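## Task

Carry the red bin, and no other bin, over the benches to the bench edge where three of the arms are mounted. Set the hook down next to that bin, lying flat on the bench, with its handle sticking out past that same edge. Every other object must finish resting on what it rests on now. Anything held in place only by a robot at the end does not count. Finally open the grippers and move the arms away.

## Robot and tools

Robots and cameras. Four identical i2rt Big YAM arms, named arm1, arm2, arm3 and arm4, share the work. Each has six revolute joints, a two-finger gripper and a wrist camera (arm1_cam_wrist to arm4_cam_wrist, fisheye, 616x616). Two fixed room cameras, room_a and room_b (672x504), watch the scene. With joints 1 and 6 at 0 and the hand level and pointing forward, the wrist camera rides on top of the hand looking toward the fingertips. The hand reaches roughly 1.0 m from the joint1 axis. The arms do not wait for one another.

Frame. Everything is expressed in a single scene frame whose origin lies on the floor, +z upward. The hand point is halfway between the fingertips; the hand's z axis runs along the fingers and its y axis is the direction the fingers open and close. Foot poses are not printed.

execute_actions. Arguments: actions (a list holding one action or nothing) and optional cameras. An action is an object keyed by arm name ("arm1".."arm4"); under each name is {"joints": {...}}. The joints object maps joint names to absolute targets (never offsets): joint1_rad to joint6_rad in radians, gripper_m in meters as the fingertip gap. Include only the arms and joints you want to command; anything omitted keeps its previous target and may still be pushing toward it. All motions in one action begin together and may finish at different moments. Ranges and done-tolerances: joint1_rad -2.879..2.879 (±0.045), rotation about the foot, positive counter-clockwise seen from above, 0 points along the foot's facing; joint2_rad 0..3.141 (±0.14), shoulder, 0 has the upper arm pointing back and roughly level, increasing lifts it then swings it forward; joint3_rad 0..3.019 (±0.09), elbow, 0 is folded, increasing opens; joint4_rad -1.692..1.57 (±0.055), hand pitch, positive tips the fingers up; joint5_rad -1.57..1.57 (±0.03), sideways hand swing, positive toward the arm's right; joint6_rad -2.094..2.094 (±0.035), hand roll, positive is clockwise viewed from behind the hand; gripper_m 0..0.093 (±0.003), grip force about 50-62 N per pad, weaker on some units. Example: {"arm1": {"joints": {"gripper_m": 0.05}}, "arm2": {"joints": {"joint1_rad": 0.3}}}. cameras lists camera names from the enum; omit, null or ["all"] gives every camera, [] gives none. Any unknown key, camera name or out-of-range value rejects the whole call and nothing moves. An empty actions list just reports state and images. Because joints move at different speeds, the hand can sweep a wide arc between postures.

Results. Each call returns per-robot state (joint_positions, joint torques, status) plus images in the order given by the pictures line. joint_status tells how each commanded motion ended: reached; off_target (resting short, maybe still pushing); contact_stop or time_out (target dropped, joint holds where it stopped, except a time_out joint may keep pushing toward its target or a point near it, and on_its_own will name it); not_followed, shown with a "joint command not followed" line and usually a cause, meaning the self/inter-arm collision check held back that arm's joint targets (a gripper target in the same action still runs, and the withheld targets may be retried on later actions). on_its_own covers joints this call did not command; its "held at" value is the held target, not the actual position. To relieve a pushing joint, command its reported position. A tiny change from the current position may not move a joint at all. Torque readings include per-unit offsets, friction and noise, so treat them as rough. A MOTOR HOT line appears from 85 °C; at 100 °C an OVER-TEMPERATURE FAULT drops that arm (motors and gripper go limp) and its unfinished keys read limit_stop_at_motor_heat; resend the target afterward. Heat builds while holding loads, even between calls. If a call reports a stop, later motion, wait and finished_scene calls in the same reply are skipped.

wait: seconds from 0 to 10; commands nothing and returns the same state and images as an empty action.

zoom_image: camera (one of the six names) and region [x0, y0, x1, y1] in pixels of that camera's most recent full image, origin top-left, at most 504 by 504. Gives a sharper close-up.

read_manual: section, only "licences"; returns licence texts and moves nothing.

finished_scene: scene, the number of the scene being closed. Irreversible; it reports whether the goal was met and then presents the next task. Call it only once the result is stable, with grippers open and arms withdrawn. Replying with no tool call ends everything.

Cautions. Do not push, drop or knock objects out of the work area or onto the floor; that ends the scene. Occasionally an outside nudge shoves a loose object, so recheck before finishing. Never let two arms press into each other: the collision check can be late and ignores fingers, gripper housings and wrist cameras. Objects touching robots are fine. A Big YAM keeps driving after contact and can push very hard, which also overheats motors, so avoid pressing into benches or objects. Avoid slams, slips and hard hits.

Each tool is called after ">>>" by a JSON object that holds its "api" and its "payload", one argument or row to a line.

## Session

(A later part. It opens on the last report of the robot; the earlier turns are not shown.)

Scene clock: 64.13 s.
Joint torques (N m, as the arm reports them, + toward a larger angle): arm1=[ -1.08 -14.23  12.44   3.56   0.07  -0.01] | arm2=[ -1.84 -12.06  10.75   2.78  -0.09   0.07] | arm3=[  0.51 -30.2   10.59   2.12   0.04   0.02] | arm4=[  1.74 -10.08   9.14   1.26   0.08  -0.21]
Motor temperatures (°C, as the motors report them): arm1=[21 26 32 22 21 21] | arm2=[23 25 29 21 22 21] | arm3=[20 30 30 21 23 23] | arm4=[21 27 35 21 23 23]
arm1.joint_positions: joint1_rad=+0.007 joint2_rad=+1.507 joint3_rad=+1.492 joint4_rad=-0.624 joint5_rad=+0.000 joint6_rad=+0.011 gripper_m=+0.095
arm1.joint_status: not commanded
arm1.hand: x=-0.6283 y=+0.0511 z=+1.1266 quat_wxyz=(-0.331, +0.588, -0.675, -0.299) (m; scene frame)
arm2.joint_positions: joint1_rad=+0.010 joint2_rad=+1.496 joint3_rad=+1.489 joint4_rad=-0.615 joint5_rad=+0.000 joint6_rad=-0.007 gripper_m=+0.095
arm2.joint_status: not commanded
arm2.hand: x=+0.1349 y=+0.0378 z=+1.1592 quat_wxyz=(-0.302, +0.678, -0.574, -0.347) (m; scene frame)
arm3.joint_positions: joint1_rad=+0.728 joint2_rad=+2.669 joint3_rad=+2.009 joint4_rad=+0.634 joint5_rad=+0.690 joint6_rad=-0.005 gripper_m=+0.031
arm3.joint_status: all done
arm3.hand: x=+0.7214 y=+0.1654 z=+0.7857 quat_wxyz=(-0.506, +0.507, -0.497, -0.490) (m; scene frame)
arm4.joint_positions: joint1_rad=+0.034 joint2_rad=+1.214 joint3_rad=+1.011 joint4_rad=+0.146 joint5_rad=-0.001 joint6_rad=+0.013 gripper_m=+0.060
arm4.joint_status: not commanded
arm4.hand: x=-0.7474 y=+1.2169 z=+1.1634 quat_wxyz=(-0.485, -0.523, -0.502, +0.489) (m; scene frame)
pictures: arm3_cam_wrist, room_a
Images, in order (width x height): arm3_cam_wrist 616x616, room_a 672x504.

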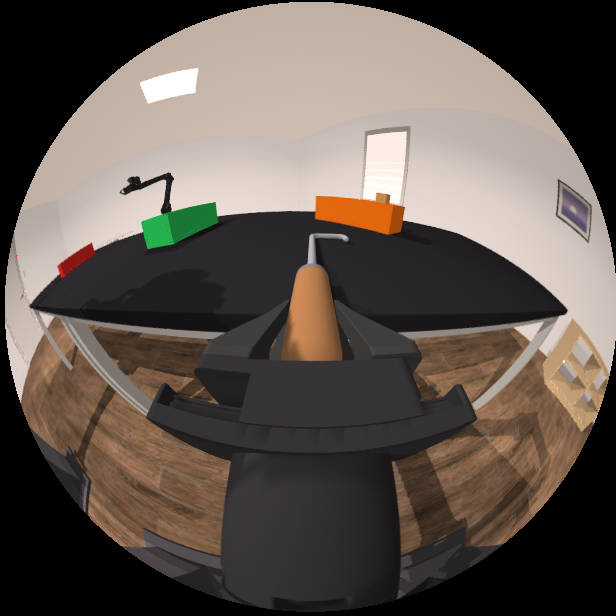

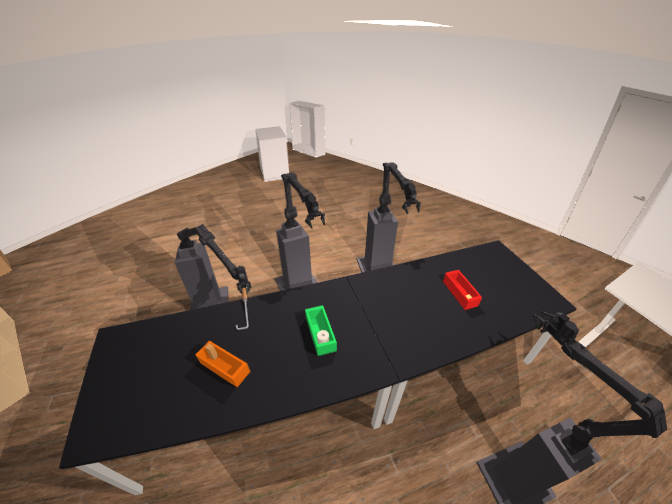

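>>> {"api": "execute_actions", "payload": {
  "actions": [
    {"arm3":{"joints":{"gripper_m":0.093}}}
  ],
  "cameras": []
}}

>>> {"api": "execute_actions", "payload": {
  "actions": [
    {"arm3":{"joints":{"joint1_rad":0.845,"joint2_rad":2.53,"joint3_rad":1.7,"joint4_rad":0.86,"joint5_rad":0.8}}}
  ],
  "cameras": []
}}

>>> {"api": "execute_actions", "payload": {
  "actions": [
    {"arm3":{"joints":{"joint1_rad":0,"joint2_rad":0.8,"joint3_rad":0.6,"joint4_rad":0,"joint5_rad":0}},"arm2":{"joints":{"joint4_rad":0.87,"joint5_rad":-0.8,"joint2_rad":2.2}}}
  ],
  "cameras": []
}}

>>> {"api": "execute_actions", "payload": {
  "actions": [
    {"arm2":{"joints":{"joint1_rad":-0.94,"joint2_rad":2.53,"joint3_rad":1.66}}}
  ],
  "cameras": []
}}

>>> {"api": "execute_actions", "payload": {
  "actions": [
    {"arm2":{"joints":{"joint1_rad":-0.83,"joint2_rad":2.7,"joint3_rad":2.03,"joint4_rad":0.67,"joint5_rad":-0.69}}}
  ],
  "cameras": ["arm2_cam_wrist","room_a"]
}}

Scene clock: 73.77 s.
Joint torques (N m, as the arm reports them, + toward a larger angle): arm1=[ -1.16 -14.25  12.43   3.55   0.07  -0.01] | arm2=[ -1.53 -11.94  10.84   2.77  -0.14   0.09] | arm3=[  0.34 -29.6   10.74   2.2    0.02   0.02] | arm4=[  1.72 -10.09   9.15   1.28   0.09  -0.21]
Motor temperatures (°C, as the motors report them): arm1=[21 26 32 22 21 21] | arm2=[23 25 29 21 22 21] | arm3=[20 31 29 21 23 23] | arm4=[21 26 34 21 23 23]
arm1.joint_positions: joint1_rad=+0.007 joint2_rad=+1.507 joint3_rad=+1.492 joint4_rad=-0.624 joint5_rad=+0.000 joint6_rad=+0.011 gripper_m=+0.095
arm1.joint_status: not commanded
arm1.hand: x=-0.6283 y=+0.0511 z=+1.1266 quat_wxyz=(-0.331, +0.588, -0.675, -0.299) (m; scene frame)
arm2.joint_positions: joint1_rad=+0.010 joint2_rad=+1.496 joint3_rad=+1.489 joint4_rad=-0.615 joint5_rad=+0.000 joint6_rad=-0.007 gripper_m=+0.095
arm2.joint_status: not commanded
arm2.hand: x=+0.1349 y=+0.0378 z=+1.1592 quat_wxyz=(-0.302, +0.678, -0.574, -0.347) (m; scene frame)
arm3.joint_positions: joint1_rad=+0.728 joint2_rad=+2.654 joint3_rad=+2.009 joint4_rad=+0.634 joint5_rad=+0.690 joint6_rad=-0.005 gripper_m=+0.093
arm3.joint_status: all done
arm3.hand: x=+0.7202 y=+0.1666 z=+0.7988 quat_wxyz=(-0.507, +0.502, -0.496, -0.495) (m; scene frame)
arm4.joint_positions: joint1_rad=+0.034 joint2_rad=+1.214 joint3_rad=+1.011 joint4_rad=+0.146 joint5_rad=-0.001 joint6_rad=+0.013 gripper_m=+0.060
arm4.joint_status: not commanded
arm4.hand: x=-0.7474 y=+1.2169 z=+1.1634 quat_wxyz=(-0.485, -0.523, -0.502, +0.489) (m; scene frame)
pictures: none
No camera images: the call's "cameras" was empty. Leave "cameras" out to get every camera's image.

Scene clock: 75.10 s.
Joint torques (N m, as the arm reports them, + toward a larger angle): arm1=[ -1.11 -14.25  12.44   3.55   0.07  -0.01] | arm2=[ -1.41 -11.73  10.89   2.85  -0.13   0.03] | arm3=[  0.37 -25.03   8.14   2.4    0.07   0.02] | arm4=[  1.74 -10.11   9.15   1.27   0.08  -0.21]
Motor temperatures (°C, as the motors report them): arm1=[21 26 32 22 21 21] | arm2=[23 25 29 21 22 21] | arm3=[20 31 29 21 23 23] | arm4=[21 26 34 21 23 23]
arm1.joint_positions: joint1_rad=+0.007 joint2_rad=+1.507 joint3_rad=+1.492 joint4_rad=-0.624 joint5_rad=+0.000 joint6_rad=+0.011 gripper_m=+0.095
arm1.joint_status: not commanded
arm1.hand: x=-0.6283 y=+0.0511 z=+1.1266 quat_wxyz=(-0.331, +0.588, -0.675, -0.299) (m; scene frame)
arm2.joint_positions: joint1_rad=+0.010 joint2_rad=+1.496 joint3_rad=+1.489 joint4_rad=-0.615 joint5_rad=+0.000 joint6_rad=-0.007 gripper_m=+0.095
arm2.joint_status: not commanded
arm2.hand: x=+0.1349 y=+0.0378 z=+1.1592 quat_wxyz=(-0.302, +0.678, -0.574, -0.347) (m; scene frame)
arm3.joint_positions: joint1_rad=+0.847 joint2_rad=+2.512 joint3_rad=+1.704 joint4_rad=+0.850 joint5_rad=+0.797 joint6_rad=-0.005 gripper_m=+0.093
arm3.joint_status: all done
arm3.hand: x=+0.6956 y=+0.0624 z=+0.8127 quat_wxyz=(-0.504, +0.486, -0.493, -0.517) (m; scene frame)
arm4.joint_positions: joint1_rad=+0.034 joint2_rad=+1.214 joint3_rad=+1.011 joint4_rad=+0.146 joint5_rad=-0.001 joint6_rad=+0.013 gripper_m=+0.060
arm4.joint_status: not commanded
arm4.hand: x=-0.7474 y=+1.2169 z=+1.1634 quat_wxyz=(-0.485, -0.523, -0.502, +0.489) (m; scene frame)
pictures: none
No camera images: the call's "cameras" was empty. Leave "cameras" out to get every camera's image.

Scene clock: 77.00 s.
Joint torques (N m, as the arm reports them, + toward a larger angle): arm1=[ -1.13 -14.24  12.43   3.57   0.07  -0.01] | arm2=[ -1.3  -17.82   9.17   2.77  -0.16   0.03] | arm3=[ 1.01 -2.45 10.79  1.89 -0.11  0.03] | arm4=[  1.78 -10.1    9.14   1.28   0.08  -0.21]
Motor temperatures (°C, as the motors report them): arm1=[21 26 32 22 21 21] | arm2=[23 26 29 21 22 21] | arm3=[20 31 29 21 23 23] | arm4=[21 26 34 21 23 23]
arm1.joint_positions: joint1_rad=+0.007 joint2_rad=+1.507 joint3_rad=+1.492 joint4_rad=-0.624 joint5_rad=+0.000 joint6_rad=+0.011 gripper_m=+0.095
arm1.joint_status: not commanded
arm1.hand: x=-0.6283 y=+0.0511 z=+1.1266 quat_wxyz=(-0.331, +0.588, -0.675, -0.299) (m; scene frame)
arm2.joint_positions: joint1_rad=+0.010 joint2_rad=+2.181 joint3_rad=+1.484 joint4_rad=+0.855 joint5_rad=-0.798 joint6_rad=-0.005 gripper_m=+0.095
arm2.joint_status: all done
arm2.hand: x=-0.0067 y=+0.1543 z=+0.9787 quat_wxyz=(-0.268, +0.648, -0.160, -0.695) (m; scene frame)
arm3.joint_positions: joint1_rad=-0.004 joint2_rad=+0.790 joint3_rad=+0.612 joint4_rad=+0.008 joint5_rad=+0.003 joint6_rad=-0.004 gripper_m=+0.093
arm3.joint_status: all done
arm3.hand: x=+1.2235 y=-0.1828 z=+1.1193 quat_wxyz=(-0.473, +0.526, -0.549, -0.445) (m; scene frame)
arm4.joint_positions: joint1_rad=+0.034 joint2_rad=+1.214 joint3_rad=+1.011 joint4_rad=+0.146 joint5_rad=-0.001 joint6_rad=+0.013 gripper_m=+0.060
arm4.joint_status: not commanded
arm4.hand: x=-0.7474 y=+1.2169 z=+1.1634 quat_wxyz=(-0.485, -0.523, -0.502, +0.489) (m; scene frame)
pictures: none
No camera images: the call's "cameras" was empty. Leave "cameras" out to get every camera's image.

Scene clock: 78.83 s.
Joint torques (N m, as the arm reports them, + toward a larger angle): arm1=[ -1.09 -14.23  12.44   3.57   0.07  -0.01] | arm2=[ -0.69 -20.59   7.87   1.99  -0.2    0.04] | arm3=[ 0.81 -2.68 10.74  1.84 -0.1   0.04] | arm4=[  1.76 -10.11   9.14   1.26   0.08  -0.21]
Motor temperatures (°C, as the motors report them): arm1=[21 26 32 22 21 21] | arm2=[23 26 29 21 22 21] | arm3=[20 30 29 21 23 23] | arm4=[21 26 33 21 23 23]
arm1.joint_positions: joint1_rad=+0.007 joint2_rad=+1.507 joint3_rad=+1.492 joint4_rad=-0.624 joint5_rad=+0.000 joint6_rad=+0.011 gripper_m=+0.095
arm1.joint_status: not commanded
arm1.hand: x=-0.6283 y=+0.0511 z=+1.1266 quat_wxyz=(-0.331, +0.588, -0.675, -0.299) (m; scene frame)
arm2.joint_positions: joint1_rad=-0.935 joint2_rad=+2.530 joint3_rad=+1.647 joint4_rad=+0.872 joint5_rad=-0.799 joint6_rad=-0.006 gripper_m=+0.095
arm2.joint_status: all done
arm2.hand: x=+0.7230 y=+0.0606 z=+0.7898 quat_wxyz=(-0.498, +0.503, -0.497, -0.502) (m; scene frame)
arm3.joint_positions: joint1_rad=-0.004 joint2_rad=+0.790 joint3_rad=+0.612 joint4_rad=+0.008 joint5_rad=+0.003 joint6_rad=-0.004 gripper_m=+0.093
arm3.joint_status: not commanded
arm3.hand: x=+1.2235 y=-0.1828 z=+1.1193 quat_wxyz=(-0.473, +0.526, -0.549, -0.445) (m; scene frame)
arm4.joint_positions: joint1_rad=+0.034 joint2_rad=+1.214 joint3_rad=+1.011 joint4_rad=+0.146 joint5_rad=-0.001 joint6_rad=+0.013 gripper_m=+0.060
arm4.joint_status: not commanded
arm4.hand: x=-0.7474 y=+1.2169 z=+1.1634 quat_wxyz=(-0.485, -0.523, -0.502, +0.489) (m; scene frame)
pictures: none
No camera images: the call's "cameras" was empty. Leave "cameras" out to get every camera's image.

Scene clock: 80.00 s.
Joint torques (N m, as the arm reports them, + toward a larger angle): arm1=[ -1.12 -14.21  12.44   3.57   0.07  -0.01] | arm2=[ -1.15 -22.19  11.01   1.86  -0.13   0.04] | arm3=[ 0.9  -2.68 10.85  1.89 -0.09  0.02] | arm4=[  1.73 -10.12   9.15   1.27   0.09  -0.21]
Motor temperatures (°C, as the motors report them): arm1=[21 26 32 22 21 21] | arm2=[23 26 29 21 22 21] | arm3=[20 30 29 21 23 23] | arm4=[21 26 33 21 23 23]
arm1.joint_positions: joint1_rad=+0.007 joint2_rad=+1.507 joint3_rad=+1.492 joint4_rad=-0.624 joint5_rad=+0.000 joint6_rad=+0.011 gripper_m=+0.095
arm1.joint_status: not commanded
arm1.hand: x=-0.6283 y=+0.0511 z=+1.1266 quat_wxyz=(-0.331, +0.588, -0.675, -0.299) (m; scene frame)
arm2.joint_positions: joint1_rad=-0.821 joint2_rad=+2.693 joint3_rad=+1.992 joint4_rad=+0.677 joint5_rad=-0.691 joint6_rad=-0.004 gripper_m=+0.095
arm2.joint_status: all done
arm2.hand: x=+0.7075 y=+0.1688 z=+0.7774 quat_wxyz=(-0.492, +0.505, -0.500, -0.503) (m; scene frame)
arm3.joint_positions: joint1_rad=-0.004 joint2_rad=+0.790 joint3_rad=+0.612 joint4_rad=+0.008 joint5_rad=+0.003 joint6_rad=-0.004 gripper_m=+0.093
arm3.joint_status: not commanded
arm3.hand: x=+1.2235 y=-0.1828 z=+1.1193 quat_wxyz=(-0.473, +0.526, -0.549, -0.445) (m; scene frame)
arm4.joint_positions: joint1_rad=+0.034 joint2_rad=+1.214 joint3_rad=+1.011 joint4_rad=+0.146 joint5_rad=-0.001 joint6_rad=+0.013 gripper_m=+0.060
arm4.joint_status: not commanded
arm4.hand: x=-0.7474 y=+1.2169 z=+1.1634 quat_wxyz=(-0.485, -0.523, -0.502, +0.489) (m; scene frame)
pictures: arm2_cam_wrist, room_a
Images, in order (width x height): arm2_cam_wrist 616x616, room_a 672x504.

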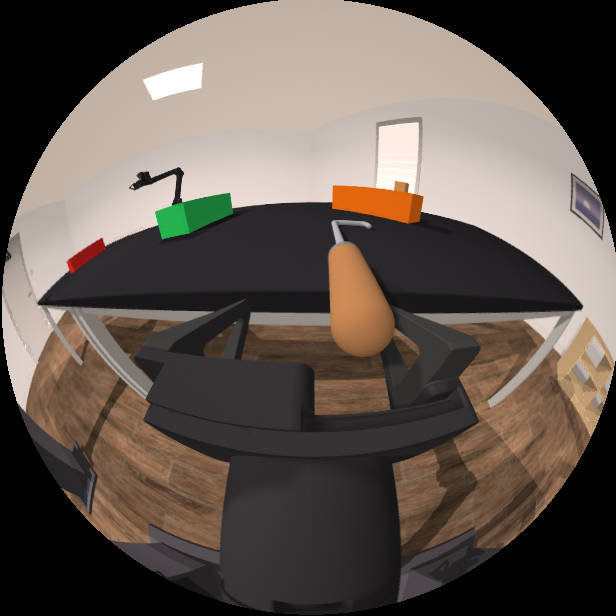

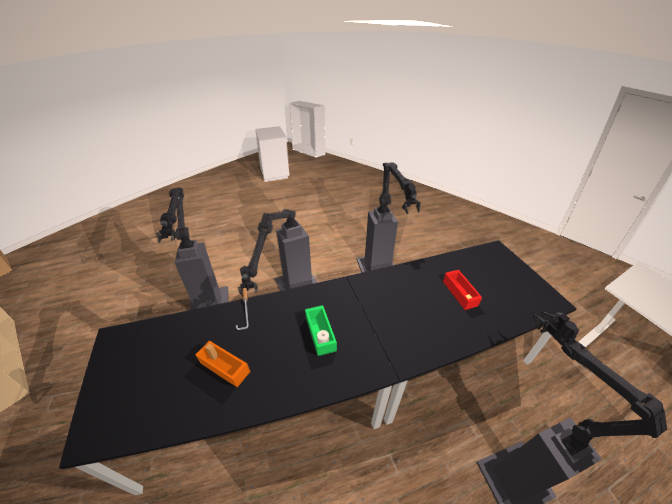

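>>> {"api": "execute_actions", "payload": {
  "actions": [
    {"arm2":{"joints":{"joint1_rad":-0.86,"joint5_rad":-0.66}}}
  ],
  "cameras": []
}}

>>> {"api": "execute_actions", "payload": {
  "actions": [
    {"arm2":{"joints":{"joint1_rad":-0.84,"joint2_rad":2.75,"joint3_rad":2.22,"joint4_rad":0.55,"joint5_rad":-0.7}}}
  ],
  "cameras": ["arm2_cam_wrist"]
}}

Scene clock: 87.00 s.
Joint torques (N m, as the arm reports them, + toward a larger angle): arm1=[ -1.13 -14.21  12.44   3.56   0.07  -0.01] | arm2=[ -0.63 -22.19  11.15   1.94  -0.09   0.02] | arm3=[ 0.88 -2.87 10.84  1.8  -0.1   0.  ] | arm4=[  1.76 -10.13   9.14   1.27   0.09  -0.21]
Motor temperatures (°C, as the motors report them): arm1=[21 26 33 22 21 21] | arm2=[23 28 30 21 22 21] | arm3=[20 28 29 21 23 23] | arm4=[21 25 33 21 23 23]
arm1.joint_positions: joint1_rad=+0.007 joint2_rad=+1.507 joint3_rad=+1.492 joint4_rad=-0.624 joint5_rad=+0.000 joint6_rad=+0.011 gripper_m=+0.095
arm1.joint_status: not commanded
arm1.hand: x=-0.6283 y=+0.0511 z=+1.1266 quat_wxyz=(-0.331, +0.588, -0.675, -0.299) (m; scene frame)
arm2.joint_positions: joint1_rad=-0.857 joint2_rad=+2.693 joint3_rad=+1.992 joint4_rad=+0.677 joint5_rad=-0.662 joint6_rad=-0.004 gripper_m=+0.095
arm2.joint_status: all done
arm2.hand: x=+0.7402 y=+0.1508 z=+0.7774 quat_wxyz=(-0.508, +0.489, -0.517, -0.486) (m; scene frame)
arm3.joint_positions: joint1_rad=-0.004 joint2_rad=+0.790 joint3_rad=+0.612 joint4_rad=+0.008 joint5_rad=+0.003 joint6_rad=-0.004 gripper_m=+0.093
arm3.joint_status: not commanded
arm3.hand: x=+1.2235 y=-0.1828 z=+1.1193 quat_wxyz=(-0.473, +0.526, -0.549, -0.445) (m; scene frame)
arm4.joint_positions: joint1_rad=+0.034 joint2_rad=+1.214 joint3_rad=+1.011 joint4_rad=+0.146 joint5_rad=-0.001 joint6_rad=+0.013 gripper_m=+0.060
arm4.joint_status: not commanded
arm4.hand: x=-0.7474 y=+1.2169 z=+1.1634 quat_wxyz=(-0.485, -0.523, -0.502, +0.489) (m; scene frame)
pictures: none
No camera images: the call's "cameras" was empty. Leave "cameras" out to get every camera's image.

Scene clock: 88.03 s.
Joint torques (N m, as the arm reports them, + toward a larger angle): arm1=[ -1.13 -14.22  12.44   3.57   0.07  -0.01] | arm2=[  0.43 -22.41  11.63   1.74  -0.23  -0.01] | arm3=[ 1.04 -2.41 10.83  1.91 -0.11  0.02] | arm4=[  1.75 -10.09   9.14   1.28   0.08  -0.21]
Motor temperatures (°C, as the motors report them): arm1=[21 26 33 22 21 21] | arm2=[23 28 30 21 22 21] | arm3=[20 28 29 21 23 23] | arm4=[21 25 33 21 23 23]
arm1.joint_positions: joint1_rad=+0.007 joint2_rad=+1.507 joint3_rad=+1.492 joint4_rad=-0.624 joint5_rad=+0.000 joint6_rad=+0.011 gripper_m=+0.095
arm1.joint_status: not commanded
arm1.hand: x=-0.6283 y=+0.0511 z=+1.1266 quat_wxyz=(-0.331, +0.588, -0.675, -0.299) (m; scene frame)
arm2.joint_positions: joint1_rad=-0.852 joint2_rad=+2.730 joint3_rad=+2.184 joint4_rad=+0.560 joint5_rad=-0.698 joint6_rad=-0.004 gripper_m=+0.095
arm2.joint_status: all done
arm2.hand: x=+0.7546 y=+0.1824 z=+0.8199 quat_wxyz=(-0.511, +0.498, -0.493, -0.498) (m; scene frame)
arm3.joint_positions: joint1_rad=-0.004 joint2_rad=+0.790 joint3_rad=+0.612 joint4_rad=+0.008 joint5_rad=+0.003 joint6_rad=-0.004 gripper_m=+0.093
arm3.joint_status: not commanded
arm3.hand: x=+1.2235 y=-0.1828 z=+1.1193 quat_wxyz=(-0.473, +0.526, -0.549, -0.445) (m; scene frame)
arm4.joint_positions: joint1_rad=+0.034 joint2_rad=+1.214 joint3_rad=+1.011 joint4_rad=+0.146 joint5_rad=-0.001 joint6_rad=+0.013 gripper_m=+0.060
arm4.joint_status: not commanded
arm4.hand: x=-0.7474 y=+1.2169 z=+1.1634 quat_wxyz=(-0.485, -0.523, -0.502, +0.489) (m; scene frame)
pictures: arm2_cam_wrist
Images, in order (width x height): arm2_cam_wrist 616x616.

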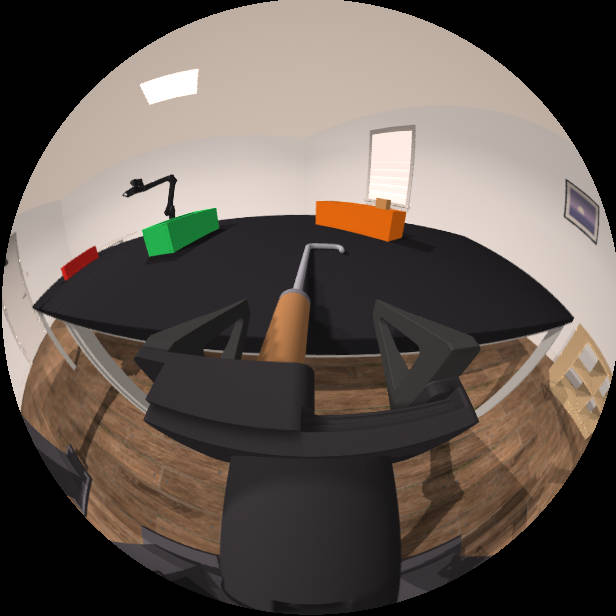

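Too high; dropping joint 3 command.

>>> {"api": "execute_actions", "payload": {
  "actions": [
    {"arm2":{"joints":{"joint3_rad":2.12,"joint4_rad":0.6,"joint5_rad":-0.73}}}
  ],
  "cameras": ["arm2_cam_wrist"]
}}

Scene clock: 92.93 s.
Joint torques (N m, as the arm reports them, + toward a larger angle): arm1=[ -1.12 -14.22  12.43   3.56   0.07  -0.01] | arm2=[  0.24 -22.16   8.15   2.63  -0.19   0.01] | arm3=[ 1.04 -2.62 10.87  1.91 -0.09  0.01] | arm4=[  1.72 -10.11   9.14   1.27   0.09  -0.21]
Motor temperatures (°C, as the motors report them): arm1=[21 26 33 22 21 21] | arm2=[23 29 30 21 22 21] | arm3=[20 27 29 21 23 23] | arm4=[21 25 33 21 23 23]
arm1.joint_positions: joint1_rad=+0.007 joint2_rad=+1.507 joint3_rad=+1.492 joint4_rad=-0.624 joint5_rad=+0.000 joint6_rad=+0.011 gripper_m=+0.095
arm1.joint_status: not commanded
arm1.hand: x=-0.6283 y=+0.0511 z=+1.1266 quat_wxyz=(-0.331, +0.588, -0.675, -0.299) (m; scene frame)
arm2.joint_positions: joint1_rad=-0.852 joint2_rad=+2.732 joint3_rad=+2.124 joint4_rad=+0.585 joint5_rad=-0.728 joint6_rad=-0.004 gripper_m=+0.095
arm2.joint_status: all done
arm2.hand: x=+0.7413 y=+0.1729 z=+0.7920 quat_wxyz=(-0.491, +0.506, -0.498, -0.504) (m; scene frame)
arm3.joint_positions: joint1_rad=-0.004 joint2_rad=+0.790 joint3_rad=+0.612 joint4_rad=+0.008 joint5_rad=+0.003 joint6_rad=-0.004 gripper_m=+0.093
arm3.joint_status: not commanded
arm3.hand: x=+1.2235 y=-0.1828 z=+1.1193 quat_wxyz=(-0.473, +0.526, -0.549, -0.445) (m; scene frame)
arm4.joint_positions: joint1_rad=+0.034 joint2_rad=+1.214 joint3_rad=+1.011 joint4_rad=+0.146 joint5_rad=-0.001 joint6_rad=+0.013 gripper_m=+0.060
arm4.joint_status: not commanded
arm4.hand: x=-0.7474 y=+1.2169 z=+1.1634 quat_wxyz=(-0.485, -0.523, -0.502, +0.489) (m; scene frame)
pictures: arm2_cam_wrist
Images, in order (width x height): arm2_cam_wrist 616x616.

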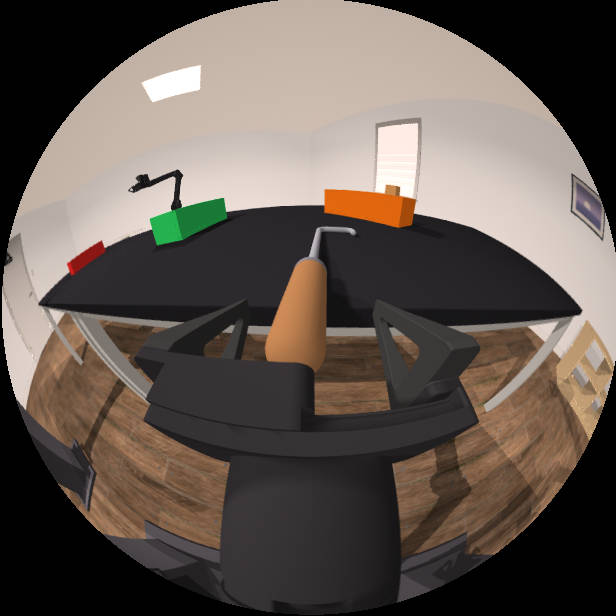

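>>> {"api": "execute_actions", "payload": {
  "actions": [
    {"arm2":{"joints":{"gripper_m":0,"joint4_rad":0.62}},"arm1":{"joints":{"joint1_rad":0.3}}}
  ],
  "cameras": []
}}

>>> {"api": "execute_actions", "payload": {
  "actions": [
    {"arm2":{"joints":{"joint2_rad":2.3}}}
  ],
  "cameras": ["arm2_cam_wrist","room_b"]
}}

>>> {"api": "execute_actions", "payload": {
  "actions": [
    {"arm2":{"joints":{"joint1_rad":0.55,"joint5_rad":0.69}}}
  ],
  "cameras": []
}}

>>> {"api": "execute_actions", "payload": {
  "actions": [
    {"arm2":{"joints":{"joint2_rad":2.69}}}
  ],
  "cameras": ["arm2_cam_wrist","room_a"]
}}

Scene clock: 100.43 s.
Joint torques (N m, as the arm reports them, + toward a larger angle): arm1=[ -0.4  -14.18  12.44   3.56   0.17   0.01] | arm2=[  0.53 -22.35   8.13   2.69  -0.2    0.01] | arm3=[ 1.21 -2.68 10.87  1.94 -0.11  0.01] | arm4=[  1.76 -10.09   9.14   1.27   0.09  -0.21]
Motor temperatures (°C, as the motors report them): arm1=[21 26 33 22 21 21] | arm2=[23 30 29 21 22 21] | arm3=[20 26 29 21 23 23] | arm4=[21 25 33 21 23 23]
arm1.joint_positions: joint1_rad=+0.304 joint2_rad=+1.507 joint3_rad=+1.492 joint4_rad=-0.624 joint5_rad=-0.002 joint6_rad=+0.009 gripper_m=+0.095
arm1.joint_status: all done
arm1.hand: x=-0.8191 y=+0.0463 z=+1.1279 quat_wxyz=(-0.282, +0.682, -0.579, -0.346) (m; scene frame)
arm2.joint_positions: joint1_rad=-0.852 joint2_rad=+2.732 joint3_rad=+2.124 joint4_rad=+0.605 joint5_rad=-0.728 joint6_rad=-0.004 gripper_m=+0.031
arm2.joint_status: gripper_m off_target (ended at +0.031, target +0.000); the others done
arm2.hand: x=+0.7410 y=+0.1731 z=+0.7958 quat_wxyz=(-0.497, +0.506, -0.491, -0.505) (m; scene frame)
arm3.joint_positions: joint1_rad=-0.004 joint2_rad=+0.790 joint3_rad=+0.612 joint4_rad=+0.008 joint5_rad=+0.003 joint6_rad=-0.004 gripper_m=+0.093
arm3.joint_status: not commanded
arm3.hand: x=+1.2235 y=-0.1828 z=+1.1193 quat_wxyz=(-0.473, +0.526, -0.549, -0.445) (m; scene frame)
arm4.joint_positions: joint1_rad=+0.034 joint2_rad=+1.214 joint3_rad=+1.011 joint4_rad=+0.146 joint5_rad=-0.001 joint6_rad=+0.013 gripper_m=+0.060
arm4.joint_status: not commanded
arm4.hand: x=-0.7474 y=+1.2169 z=+1.1634 quat_wxyz=(-0.485, -0.523, -0.502, +0.489) (m; scene frame)
pictures: none
No camera images: the call's "cameras" was empty. Leave "cameras" out to get every camera's image.

Scene clock: 102.37 s.
Joint torques (N m, as the arm reports them, + toward a larger angle): arm1=[ -0.81 -14.2   12.44   3.55   0.16   0.01] | arm2=[  0.23 -25.33  11.94   2.77   0.15  -0.09] | arm3=[ 1.07 -2.75 10.92  1.79 -0.1   0.02] | arm4=[  1.75 -10.12   9.15   1.27   0.08  -0.21]
Motor temperatures (°C, as the motors report them): arm1=[21 26 33 22 21 21] | arm2=[23 31 29 21 22 21] | arm3=[20 26 29 21 23 23] | arm4=[21 25 33 21 23 23]
arm1.joint_positions: joint1_rad=+0.304 joint2_rad=+1.507 joint3_rad=+1.492 joint4_rad=-0.624 joint5_rad=-0.002 joint6_rad=+0.009 gripper_m=+0.095
arm1.joint_status: not commanded
arm1.hand: x=-0.8191 y=+0.0463 z=+1.1279 quat_wxyz=(-0.282, +0.682, -0.579, -0.346) (m; scene frame)
arm2.joint_positions: joint1_rad=-0.847 joint2_rad=+2.348 joint3_rad=+2.090 joint4_rad=+0.598 joint5_rad=-0.734 joint6_rad=+0.008 gripper_m=+0.031
arm2.joint_status: all done
arm2.hand: x=+0.7242 y=+0.1609 z=+1.1175 quat_wxyz=(-0.604, +0.490, -0.364, -0.512) (m; scene frame)
arm3.joint_positions: joint1_rad=-0.004 joint2_rad=+0.790 joint3_rad=+0.612 joint4_rad=+0.008 joint5_rad=+0.003 joint6_rad=-0.004 gripper_m=+0.093
arm3.joint_status: not commanded
arm3.hand: x=+1.2235 y=-0.1828 z=+1.1193 quat_wxyz=(-0.473, +0.526, -0.549, -0.445) (m; scene frame)
arm4.joint_positions: joint1_rad=+0.034 joint2_rad=+1.214 joint3_rad=+1.011 joint4_rad=+0.146 joint5_rad=-0.001 joint6_rad=+0.013 gripper_m=+0.060
arm4.joint_status: not commanded
arm4.hand: x=-0.7474 y=+1.2169 z=+1.1634 quat_wxyz=(-0.485, -0.523, -0.502, +0.489) (m; scene frame)
pictures: arm2_cam_wrist, room_b
Images, in order (width x height): arm2_cam_wrist 616x616, room_b 672x504.

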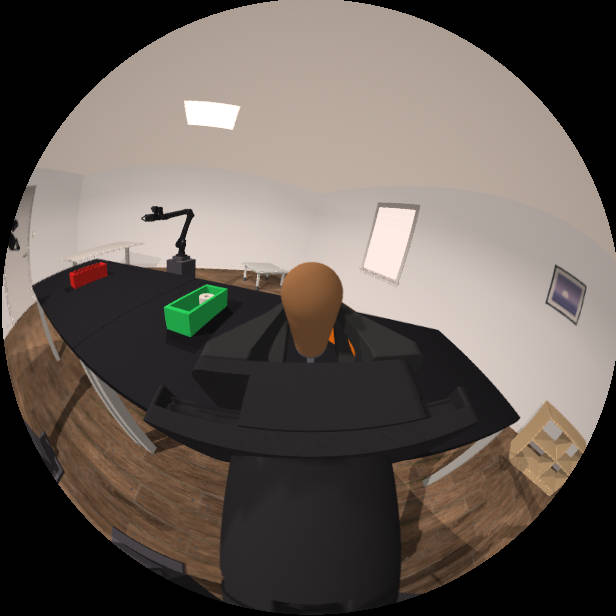

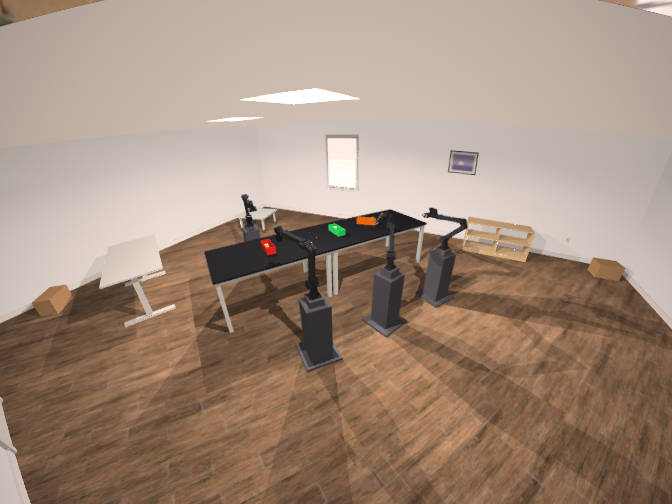

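Scene clock: 104.90 s.
Joint torques (N m, as the arm reports them, + toward a larger angle): arm1=[ -0.81 -14.19  12.44   3.56   0.16   0.01] | arm2=[ -0.87 -25.27  11.88   2.99  -0.45  -0.01] | arm3=[ 1.07 -2.52 10.77  1.79 -0.12  0.  ] | arm4=[  1.75 -10.11   9.14   1.28   0.08  -0.21]
Motor temperatures (°C, as the motors report them): arm1=[21 27 33 22 21 21] | arm2=[23 31 30 21 22 21] | arm3=[20 26 29 21 23 23] | arm4=[21 25 33 21 23 23]
arm1.joint_positions: joint1_rad=+0.304 joint2_rad=+1.507 joint3_rad=+1.492 joint4_rad=-0.624 joint5_rad=-0.002 joint6_rad=+0.009 gripper_m=+0.095
arm1.joint_status: not commanded
arm1.hand: x=-0.8191 y=+0.0463 z=+1.1279 quat_wxyz=(-0.282, +0.682, -0.579, -0.346) (m; scene frame)
arm2.joint_positions: joint1_rad=+0.547 joint2_rad=+2.348 joint3_rad=+2.090 joint4_rad=+0.596 joint5_rad=+0.695 joint6_rad=-0.005 gripper_m=+0.031
arm2.joint_status: all done
arm2.hand: x=-0.2552 y=+0.1656 z=+1.1138 quat_wxyz=(-0.508, +0.375, -0.478, -0.610) (m; scene frame)
arm3.joint_positions: joint1_rad=-0.004 joint2_rad=+0.790 joint3_rad=+0.612 joint4_rad=+0.008 joint5_rad=+0.003 joint6_rad=-0.004 gripper_m=+0.093
arm3.joint_status: not commanded
arm3.hand: x=+1.2235 y=-0.1828 z=+1.1193 quat_wxyz=(-0.473, +0.526, -0.549, -0.445) (m; scene frame)
arm4.joint_positions: joint1_rad=+0.034 joint2_rad=+1.214 joint3_rad=+1.011 joint4_rad=+0.146 joint5_rad=-0.001 joint6_rad=+0.013 gripper_m=+0.060
arm4.joint_status: not commanded
arm4.hand: x=-0.7474 y=+1.2169 z=+1.1634 quat_wxyz=(-0.485, -0.523, -0.502, +0.489) (m; scene frame)
pictures: none
No camera images: the call's "cameras" was empty. Leave "cameras" out to get every camera's image.

Scene clock: 106.30 s.
Joint torques (N m, as the arm reports them, + toward a larger angle): arm1=[ -0.8  -14.23  12.44   3.56   0.16   0.01] | arm2=[ -1.27 -24.43  10.15   2.53  -0.14   0.03] | arm3=[ 1.04 -2.67 10.86  1.96 -0.1   0.03] | arm4=[  1.74 -10.1    9.14   1.27   0.08  -0.21]
Motor temperatures (°C, as the motors report them): arm1=[21 27 33 22 21 21] | arm2=[23 31 30 21 22 21] | arm3=[20 26 29 21 23 23] | arm4=[21 25 33 21 23 23]
arm1.joint_positions: joint1_rad=+0.304 joint2_rad=+1.507 joint3_rad=+1.492 joint4_rad=-0.624 joint5_rad=-0.002 joint6_rad=+0.009 gripper_m=+0.095
arm1.joint_status: not commanded
arm1.hand: x=-0.8191 y=+0.0463 z=+1.1279 quat_wxyz=(-0.282, +0.682, -0.579, -0.346) (m; scene frame)
arm2.joint_positions: joint1_rad=+0.550 joint2_rad=+2.708 joint3_rad=+2.098 joint4_rad=+0.611 joint5_rad=+0.690 joint6_rad=-0.003 gripper_m=+0.031
arm2.joint_status: all done
arm2.hand: x=-0.2651 y=+0.1769 z=+0.7999 quat_wxyz=(-0.503, +0.501, -0.495, -0.502) (m; scene frame)
arm3.joint_positions: joint1_rad=-0.004 joint2_rad=+0.790 joint3_rad=+0.612 joint4_rad=+0.008 joint5_rad=+0.003 joint6_rad=-0.004 gripper_m=+0.093
arm3.joint_status: not commanded
arm3.hand: x=+1.2235 y=-0.1828 z=+1.1193 quat_wxyz=(-0.473, +0.526, -0.549, -0.445) (m; scene frame)
arm4.joint_positions: joint1_rad=+0.034 joint2_rad=+1.214 joint3_rad=+1.011 joint4_rad=+0.146 joint5_rad=-0.001 joint6_rad=+0.013 gripper_m=+0.060
arm4.joint_status: not commanded
arm4.hand: x=-0.7474 y=+1.2169 z=+1.1634 quat_wxyz=(-0.485, -0.523, -0.502, +0.489) (m; scene frame)
pictures: arm2_cam_wrist, room_a
Images, in order (width x height): arm2_cam_wrist 616x616, room_a 672x504.

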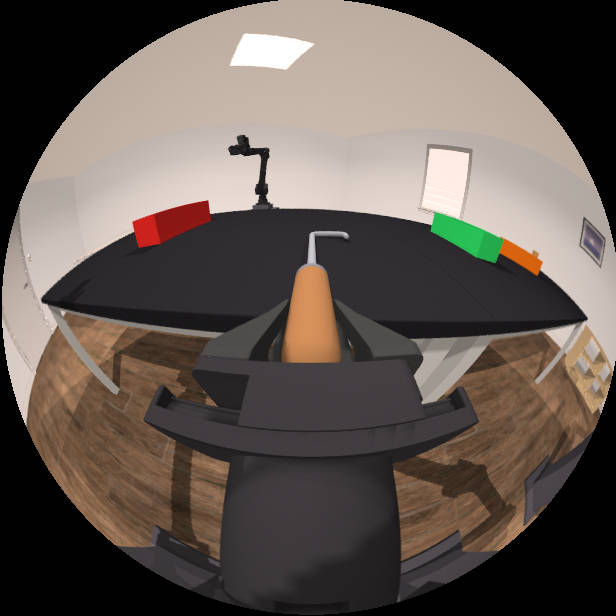

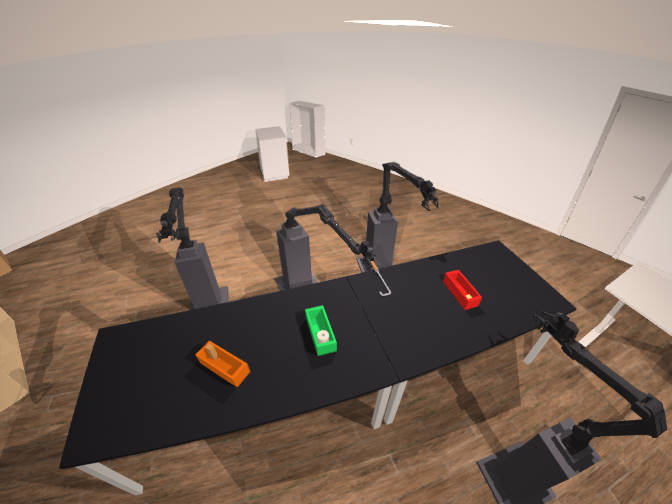

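>>> {"api": "execute_actions", "payload": {
  "actions": [
    {"arm2":{"joints":{"gripper_m":0.093}},"arm1":{"joints":{"joint2_rad":2.1,"joint3_rad":1.44,"joint4_rad":0.98,"joint5_rad":-0.75}}}
  ],
  "cameras": []
}}

>>> {"api": "execute_actions", "payload": {
  "actions": [
    {"arm2":{"joints":{"joint1_rad":0.66,"joint2_rad":2.53,"joint3_rad":1.7,"joint4_rad":0.86,"joint5_rad":0.8}}}
  ],
  "cameras": []
}}

>>> {"api": "execute_actions", "payload": {
  "actions": [
    {"arm2":{"joints":{"joint1_rad":-0.3,"joint2_rad":0.8,"joint3_rad":0.6,"joint4_rad":0,"joint5_rad":0}},"arm1":{"joints":{"joint1_rad":-0.2}}}
  ],
  "cameras": []
}}

>>> {"api": "execute_actions", "payload": {
  "actions": [
    {"arm1":{"joints":{"joint1_rad":-0.62,"joint2_rad":2.4}}}
  ],
  "cameras": ["arm1_cam_wrist"]
}}

Scene clock: 117.60 s.
Joint torques (N m, as the arm reports them, + toward a larger angle): arm1=[ -0.79 -19.95  10.8    3.36   0.12   0.03] | arm2=[ -0.99 -23.11  10.19   2.4   -0.13  -0.01] | arm3=[ 1.14 -2.8  10.88  1.8  -0.12  0.03] | arm4=[  1.74 -10.13   9.15   1.27   0.08  -0.21]
Motor temperatures (°C, as the motors report them): arm1=[21 27 33 22 21 21] | arm2=[23 33 30 21 22 21] | arm3=[20 26 30 21 23 23] | arm4=[21 25 33 21 23 23]
arm1.joint_positions: joint1_rad=+0.304 joint2_rad=+2.108 joint3_rad=+1.422 joint4_rad=+0.956 joint5_rad=-0.747 joint6_rad=+0.009 gripper_m=+0.095
arm1.joint_status: all done
arm1.hand: x=-0.9551 y=+0.1414 z=+1.0009 quat_wxyz=(-0.302, +0.616, -0.146, -0.713) (m; scene frame)
arm2.joint_positions: joint1_rad=+0.550 joint2_rad=+2.691 joint3_rad=+2.098 joint4_rad=+0.611 joint5_rad=+0.690 joint6_rad=-0.003 gripper_m=+0.093
arm2.joint_status: all done
arm2.hand: x=-0.2664 y=+0.1783 z=+0.8156 quat_wxyz=(-0.503, +0.495, -0.494, -0.508) (m; scene frame)
arm3.joint_positions: joint1_rad=-0.004 joint2_rad=+0.790 joint3_rad=+0.612 joint4_rad=+0.008 joint5_rad=+0.003 joint6_rad=-0.004 gripper_m=+0.093
arm3.joint_status: not commanded
arm3.hand: x=+1.2235 y=-0.1828 z=+1.1193 quat_wxyz=(-0.473, +0.526, -0.549, -0.445) (m; scene frame)
arm4.joint_positions: joint1_rad=+0.034 joint2_rad=+1.214 joint3_rad=+1.011 joint4_rad=+0.146 joint5_rad=-0.001 joint6_rad=+0.013 gripper_m=+0.060
arm4.joint_status: not commanded
arm4.hand: x=-0.7474 y=+1.2169 z=+1.1634 quat_wxyz=(-0.485, -0.523, -0.502, +0.489) (m; scene frame)
pictures: none
No camera images: the call's "cameras" was empty. Leave "cameras" out to get every camera's image.

Scene clock: 119.00 s.
Joint torques (N m, as the arm reports them, + toward a larger angle): arm1=[ -0.78 -20.09  10.77   3.36   0.12   0.03] | arm2=[ -1.68 -20.2    7.02   2.57  -0.08   0.  ] | arm3=[ 1.12 -2.67 10.86  1.85 -0.1   0.02] | arm4=[  1.76 -10.1    9.15   1.28   0.09  -0.21]
Motor temperatures (°C, as the motors report them): arm1=[21 27 33 22 21 21] | arm2=[23 33 30 21 22 21] | arm3=[20 25 30 21 23 23] | arm4=[21 25 33 21 23 23]
arm1.joint_positions: joint1_rad=+0.304 joint2_rad=+2.108 joint3_rad=+1.422 joint4_rad=+0.956 joint5_rad=-0.747 joint6_rad=+0.009 gripper_m=+0.095
arm1.joint_status: not commanded
arm1.hand: x=-0.9551 y=+0.1414 z=+1.0009 quat_wxyz=(-0.302, +0.616, -0.146, -0.713) (m; scene frame)
arm2.joint_positions: joint1_rad=+0.668 joint2_rad=+2.520 joint3_rad=+1.701 joint4_rad=+0.851 joint5_rad=+0.798 joint6_rad=-0.003 gripper_m=+0.093
arm2.joint_status: all done
arm2.hand: x=-0.2783 y=+0.0607 z=+0.8127 quat_wxyz=(-0.500, +0.493, -0.492, -0.515) (m; scene frame)
arm3.joint_positions: joint1_rad=-0.004 joint2_rad=+0.790 joint3_rad=+0.612 joint4_rad=+0.008 joint5_rad=+0.003 joint6_rad=-0.004 gripper_m=+0.093
arm3.joint_status: not commanded
arm3.hand: x=+1.2235 y=-0.1828 z=+1.1193 quat_wxyz=(-0.473, +0.526, -0.549, -0.445) (m; scene frame)
arm4.joint_positions: joint1_rad=+0.034 joint2_rad=+1.214 joint3_rad=+1.011 joint4_rad=+0.146 joint5_rad=-0.001 joint6_rad=+0.013 gripper_m=+0.060
arm4.joint_status: not commanded
arm4.hand: x=-0.7474 y=+1.2169 z=+1.1634 quat_wxyz=(-0.485, -0.523, -0.502, +0.489) (m; scene frame)
pictures: none
No camera images: the call's "cameras" was empty. Leave "cameras" out to get every camera's image.

Scene clock: 120.90 s.
Joint torques (N m, as the arm reports them, + toward a larger angle): arm1=[ -1.87 -20.09  10.76   3.36   0.18   0.03] | arm2=[-1.82 -1.33  9.13  1.9  -0.2   0.01] | arm3=[ 0.97 -2.81 10.82  1.78 -0.09  0.01] | arm4=[  1.71 -10.13   9.14   1.27   0.08  -0.21]
Motor temperatures (°C, as the motors report them): arm1=[21 27 33 22 21 21] | arm2=[23 32 29 21 22 21] | arm3=[20 25 30 21 23 23] | arm4=[21 25 33 21 23 23]
arm1.joint_positions: joint1_rad=-0.191 joint2_rad=+2.108 joint3_rad=+1.422 joint4_rad=+0.956 joint5_rad=-0.749 joint6_rad=+0.009 gripper_m=+0.095
arm1.joint_status: all done
arm1.hand: x=-0.5789 y=+0.1708 z=+0.9981 quat_wxyz=(-0.466, +0.564, -0.292, -0.616) (m; scene frame)
arm2.joint_positions: joint1_rad=-0.288 joint2_rad=+0.790 joint3_rad=+0.611 joint4_rad=+0.011 joint5_rad=+0.002 joint6_rad=-0.002 gripper_m=+0.093
arm2.joint_status: all done
arm2.hand: x=+0.2951 y=-0.1801 z=+1.1291 quat_wxyz=(-0.492, +0.500, -0.574, -0.422) (m; scene frame)
arm3.joint_positions: joint1_rad=-0.004 joint2_rad=+0.790 joint3_rad=+0.612 joint4_rad=+0.008 joint5_rad=+0.003 joint6_rad=-0.004 gripper_m=+0.093
arm3.joint_status: not commanded
arm3.hand: x=+1.2235 y=-0.1828 z=+1.1193 quat_wxyz=(-0.473, +0.526, -0.549, -0.445) (m; scene frame)
arm4.joint_positions: joint1_rad=+0.034 joint2_rad=+1.214 joint3_rad=+1.011 joint4_rad=+0.146 joint5_rad=-0.001 joint6_rad=+0.013 gripper_m=+0.060
arm4.joint_status: not commanded
arm4.hand: x=-0.7474 y=+1.2169 z=+1.1634 quat_wxyz=(-0.485, -0.523, -0.502, +0.489) (m; scene frame)
pictures: none
No camera images: the call's "cameras" was empty. Leave "cameras" out to get every camera's image.

Scene clock: 122.57 s.
Joint torques (N m, as the arm reports them, + toward a larger angle): arm1=[ -1.12 -21.7    8.4    3.02   0.03   0.01] | arm2=[-1.42 -1.99  9.18  1.92 -0.19  0.01] | arm3=[ 1.25 -2.66 10.79  1.89 -0.09  0.01] | arm4=[  1.74 -10.11   9.14   1.28   0.09  -0.21]
Motor temperatures (°C, as the motors report them): arm1=[21 28 33 22 21 21] | arm2=[23 32 29 21 22 21] | arm3=[20 25 30 21 23 23] | arm4=[21 25 34 21 23 23]
arm1.joint_positions: joint1_rad=-0.611 joint2_rad=+2.418 joint3_rad=+1.425 joint4_rad=+0.969 joint5_rad=-0.749 joint6_rad=+0.009 gripper_m=+0.095
arm1.joint_status: all done
arm1.hand: x=-0.2838 y=+0.0481 z=+0.7702 quat_wxyz=(-0.484, +0.500, -0.512, -0.504) (m; scene frame)
arm2.joint_positions: joint1_rad=-0.288 joint2_rad=+0.790 joint3_rad=+0.611 joint4_rad=+0.011 joint5_rad=+0.002 joint6_rad=-0.002 gripper_m=+0.093
arm2.joint_status: not commanded
arm2.hand: x=+0.2951 y=-0.1801 z=+1.1291 quat_wxyz=(-0.492, +0.500, -0.574, -0.422) (m; scene frame)
arm3.joint_positions: joint1_rad=-0.004 joint2_rad=+0.790 joint3_rad=+0.612 joint4_rad=+0.008 joint5_rad=+0.003 joint6_rad=-0.004 gripper_m=+0.093
arm3.joint_status: not commanded
arm3.hand: x=+1.2235 y=-0.1828 z=+1.1193 quat_wxyz=(-0.473, +0.526, -0.549, -0.445) (m; scene frame)
arm4.joint_positions: joint1_rad=+0.034 joint2_rad=+1.214 joint3_rad=+1.011 joint4_rad=+0.146 joint5_rad=-0.001 joint6_rad=+0.013 gripper_m=+0.060
arm4.joint_status: not commanded
arm4.hand: x=-0.7474 y=+1.2169 z=+1.1634 quat_wxyz=(-0.485, -0.523, -0.502, +0.489) (m; scene frame)
pictures: arm1_cam_wrist
Images, in order (width x height): arm1_cam_wrist 616x616.

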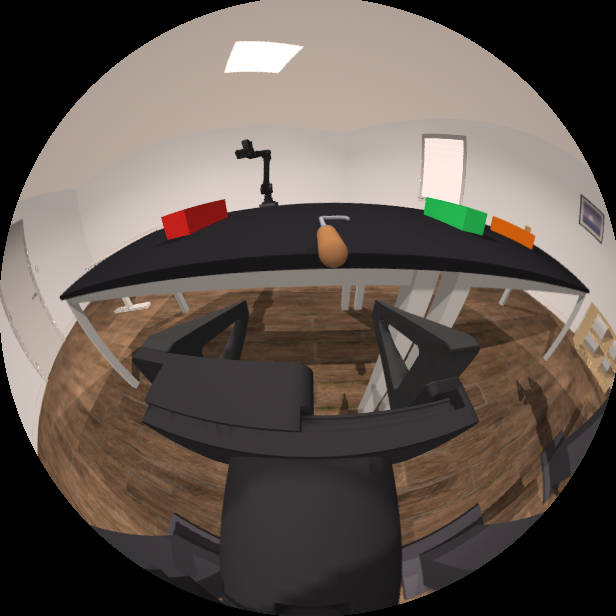

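>>> {"api": "execute_actions", "payload": {
  "actions": [
    {"arm1":{"joints":{"joint1_rad":-0.53,"joint2_rad":2.59,"joint3_rad":1.9,"joint4_rad":0.73,"joint5_rad":-0.65}}}
  ],
  "cameras": ["arm1_cam_wrist"]
}}

Scene clock: 127.60 s.
Joint torques (N m, as the arm reports them, + toward a larger angle): arm1=[ -1.24 -23.1   12.08   2.04   0.17   0.01] | arm2=[-1.46 -2.07  9.19  1.93 -0.18 -0.03] | arm3=[ 0.88 -2.71 10.83  1.89 -0.09  0.02] | arm4=[  1.72 -10.09   9.15   1.27   0.09  -0.21]
Motor temperatures (°C, as the motors report them): arm1=[21 28 33 22 21 21] | arm2=[23 30 29 21 22 21] | arm3=[20 25 30 21 23 23] | arm4=[21 25 34 21 23 23]
arm1.joint_positions: joint1_rad=-0.521 joint2_rad=+2.584 joint3_rad=+1.868 joint4_rad=+0.743 joint5_rad=-0.652 joint6_rad=+0.009 gripper_m=+0.095
arm1.joint_status: all done
arm1.hand: x=-0.2605 y=+0.1706 z=+0.7920 quat_wxyz=(-0.504, +0.496, -0.496, -0.504) (m; scene frame)
arm2.joint_positions: joint1_rad=-0.288 joint2_rad=+0.790 joint3_rad=+0.611 joint4_rad=+0.011 joint5_rad=+0.002 joint6_rad=-0.002 gripper_m=+0.093
arm2.joint_status: not commanded
arm2.hand: x=+0.2951 y=-0.1801 z=+1.1291 quat_wxyz=(-0.492, +0.500, -0.574, -0.422) (m; scene frame)
arm3.joint_positions: joint1_rad=-0.004 joint2_rad=+0.790 joint3_rad=+0.612 joint4_rad=+0.008 joint5_rad=+0.003 joint6_rad=-0.004 gripper_m=+0.093
arm3.joint_status: not commanded
arm3.hand: x=+1.2235 y=-0.1828 z=+1.1193 quat_wxyz=(-0.473, +0.526, -0.549, -0.445) (m; scene frame)
arm4.joint_positions: joint1_rad=+0.034 joint2_rad=+1.214 joint3_rad=+1.011 joint4_rad=+0.146 joint5_rad=-0.001 joint6_rad=+0.013 gripper_m=+0.060
arm4.joint_status: not commanded
arm4.hand: x=-0.7474 y=+1.2169 z=+1.1634 quat_wxyz=(-0.485, -0.523, -0.502, +0.489) (m; scene frame)
pictures: arm1_cam_wrist
Images, in order (width x height): arm1_cam_wrist 616x616.

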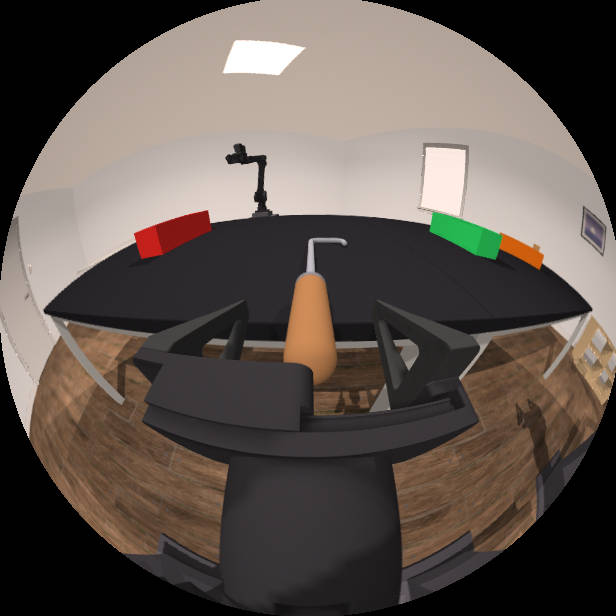

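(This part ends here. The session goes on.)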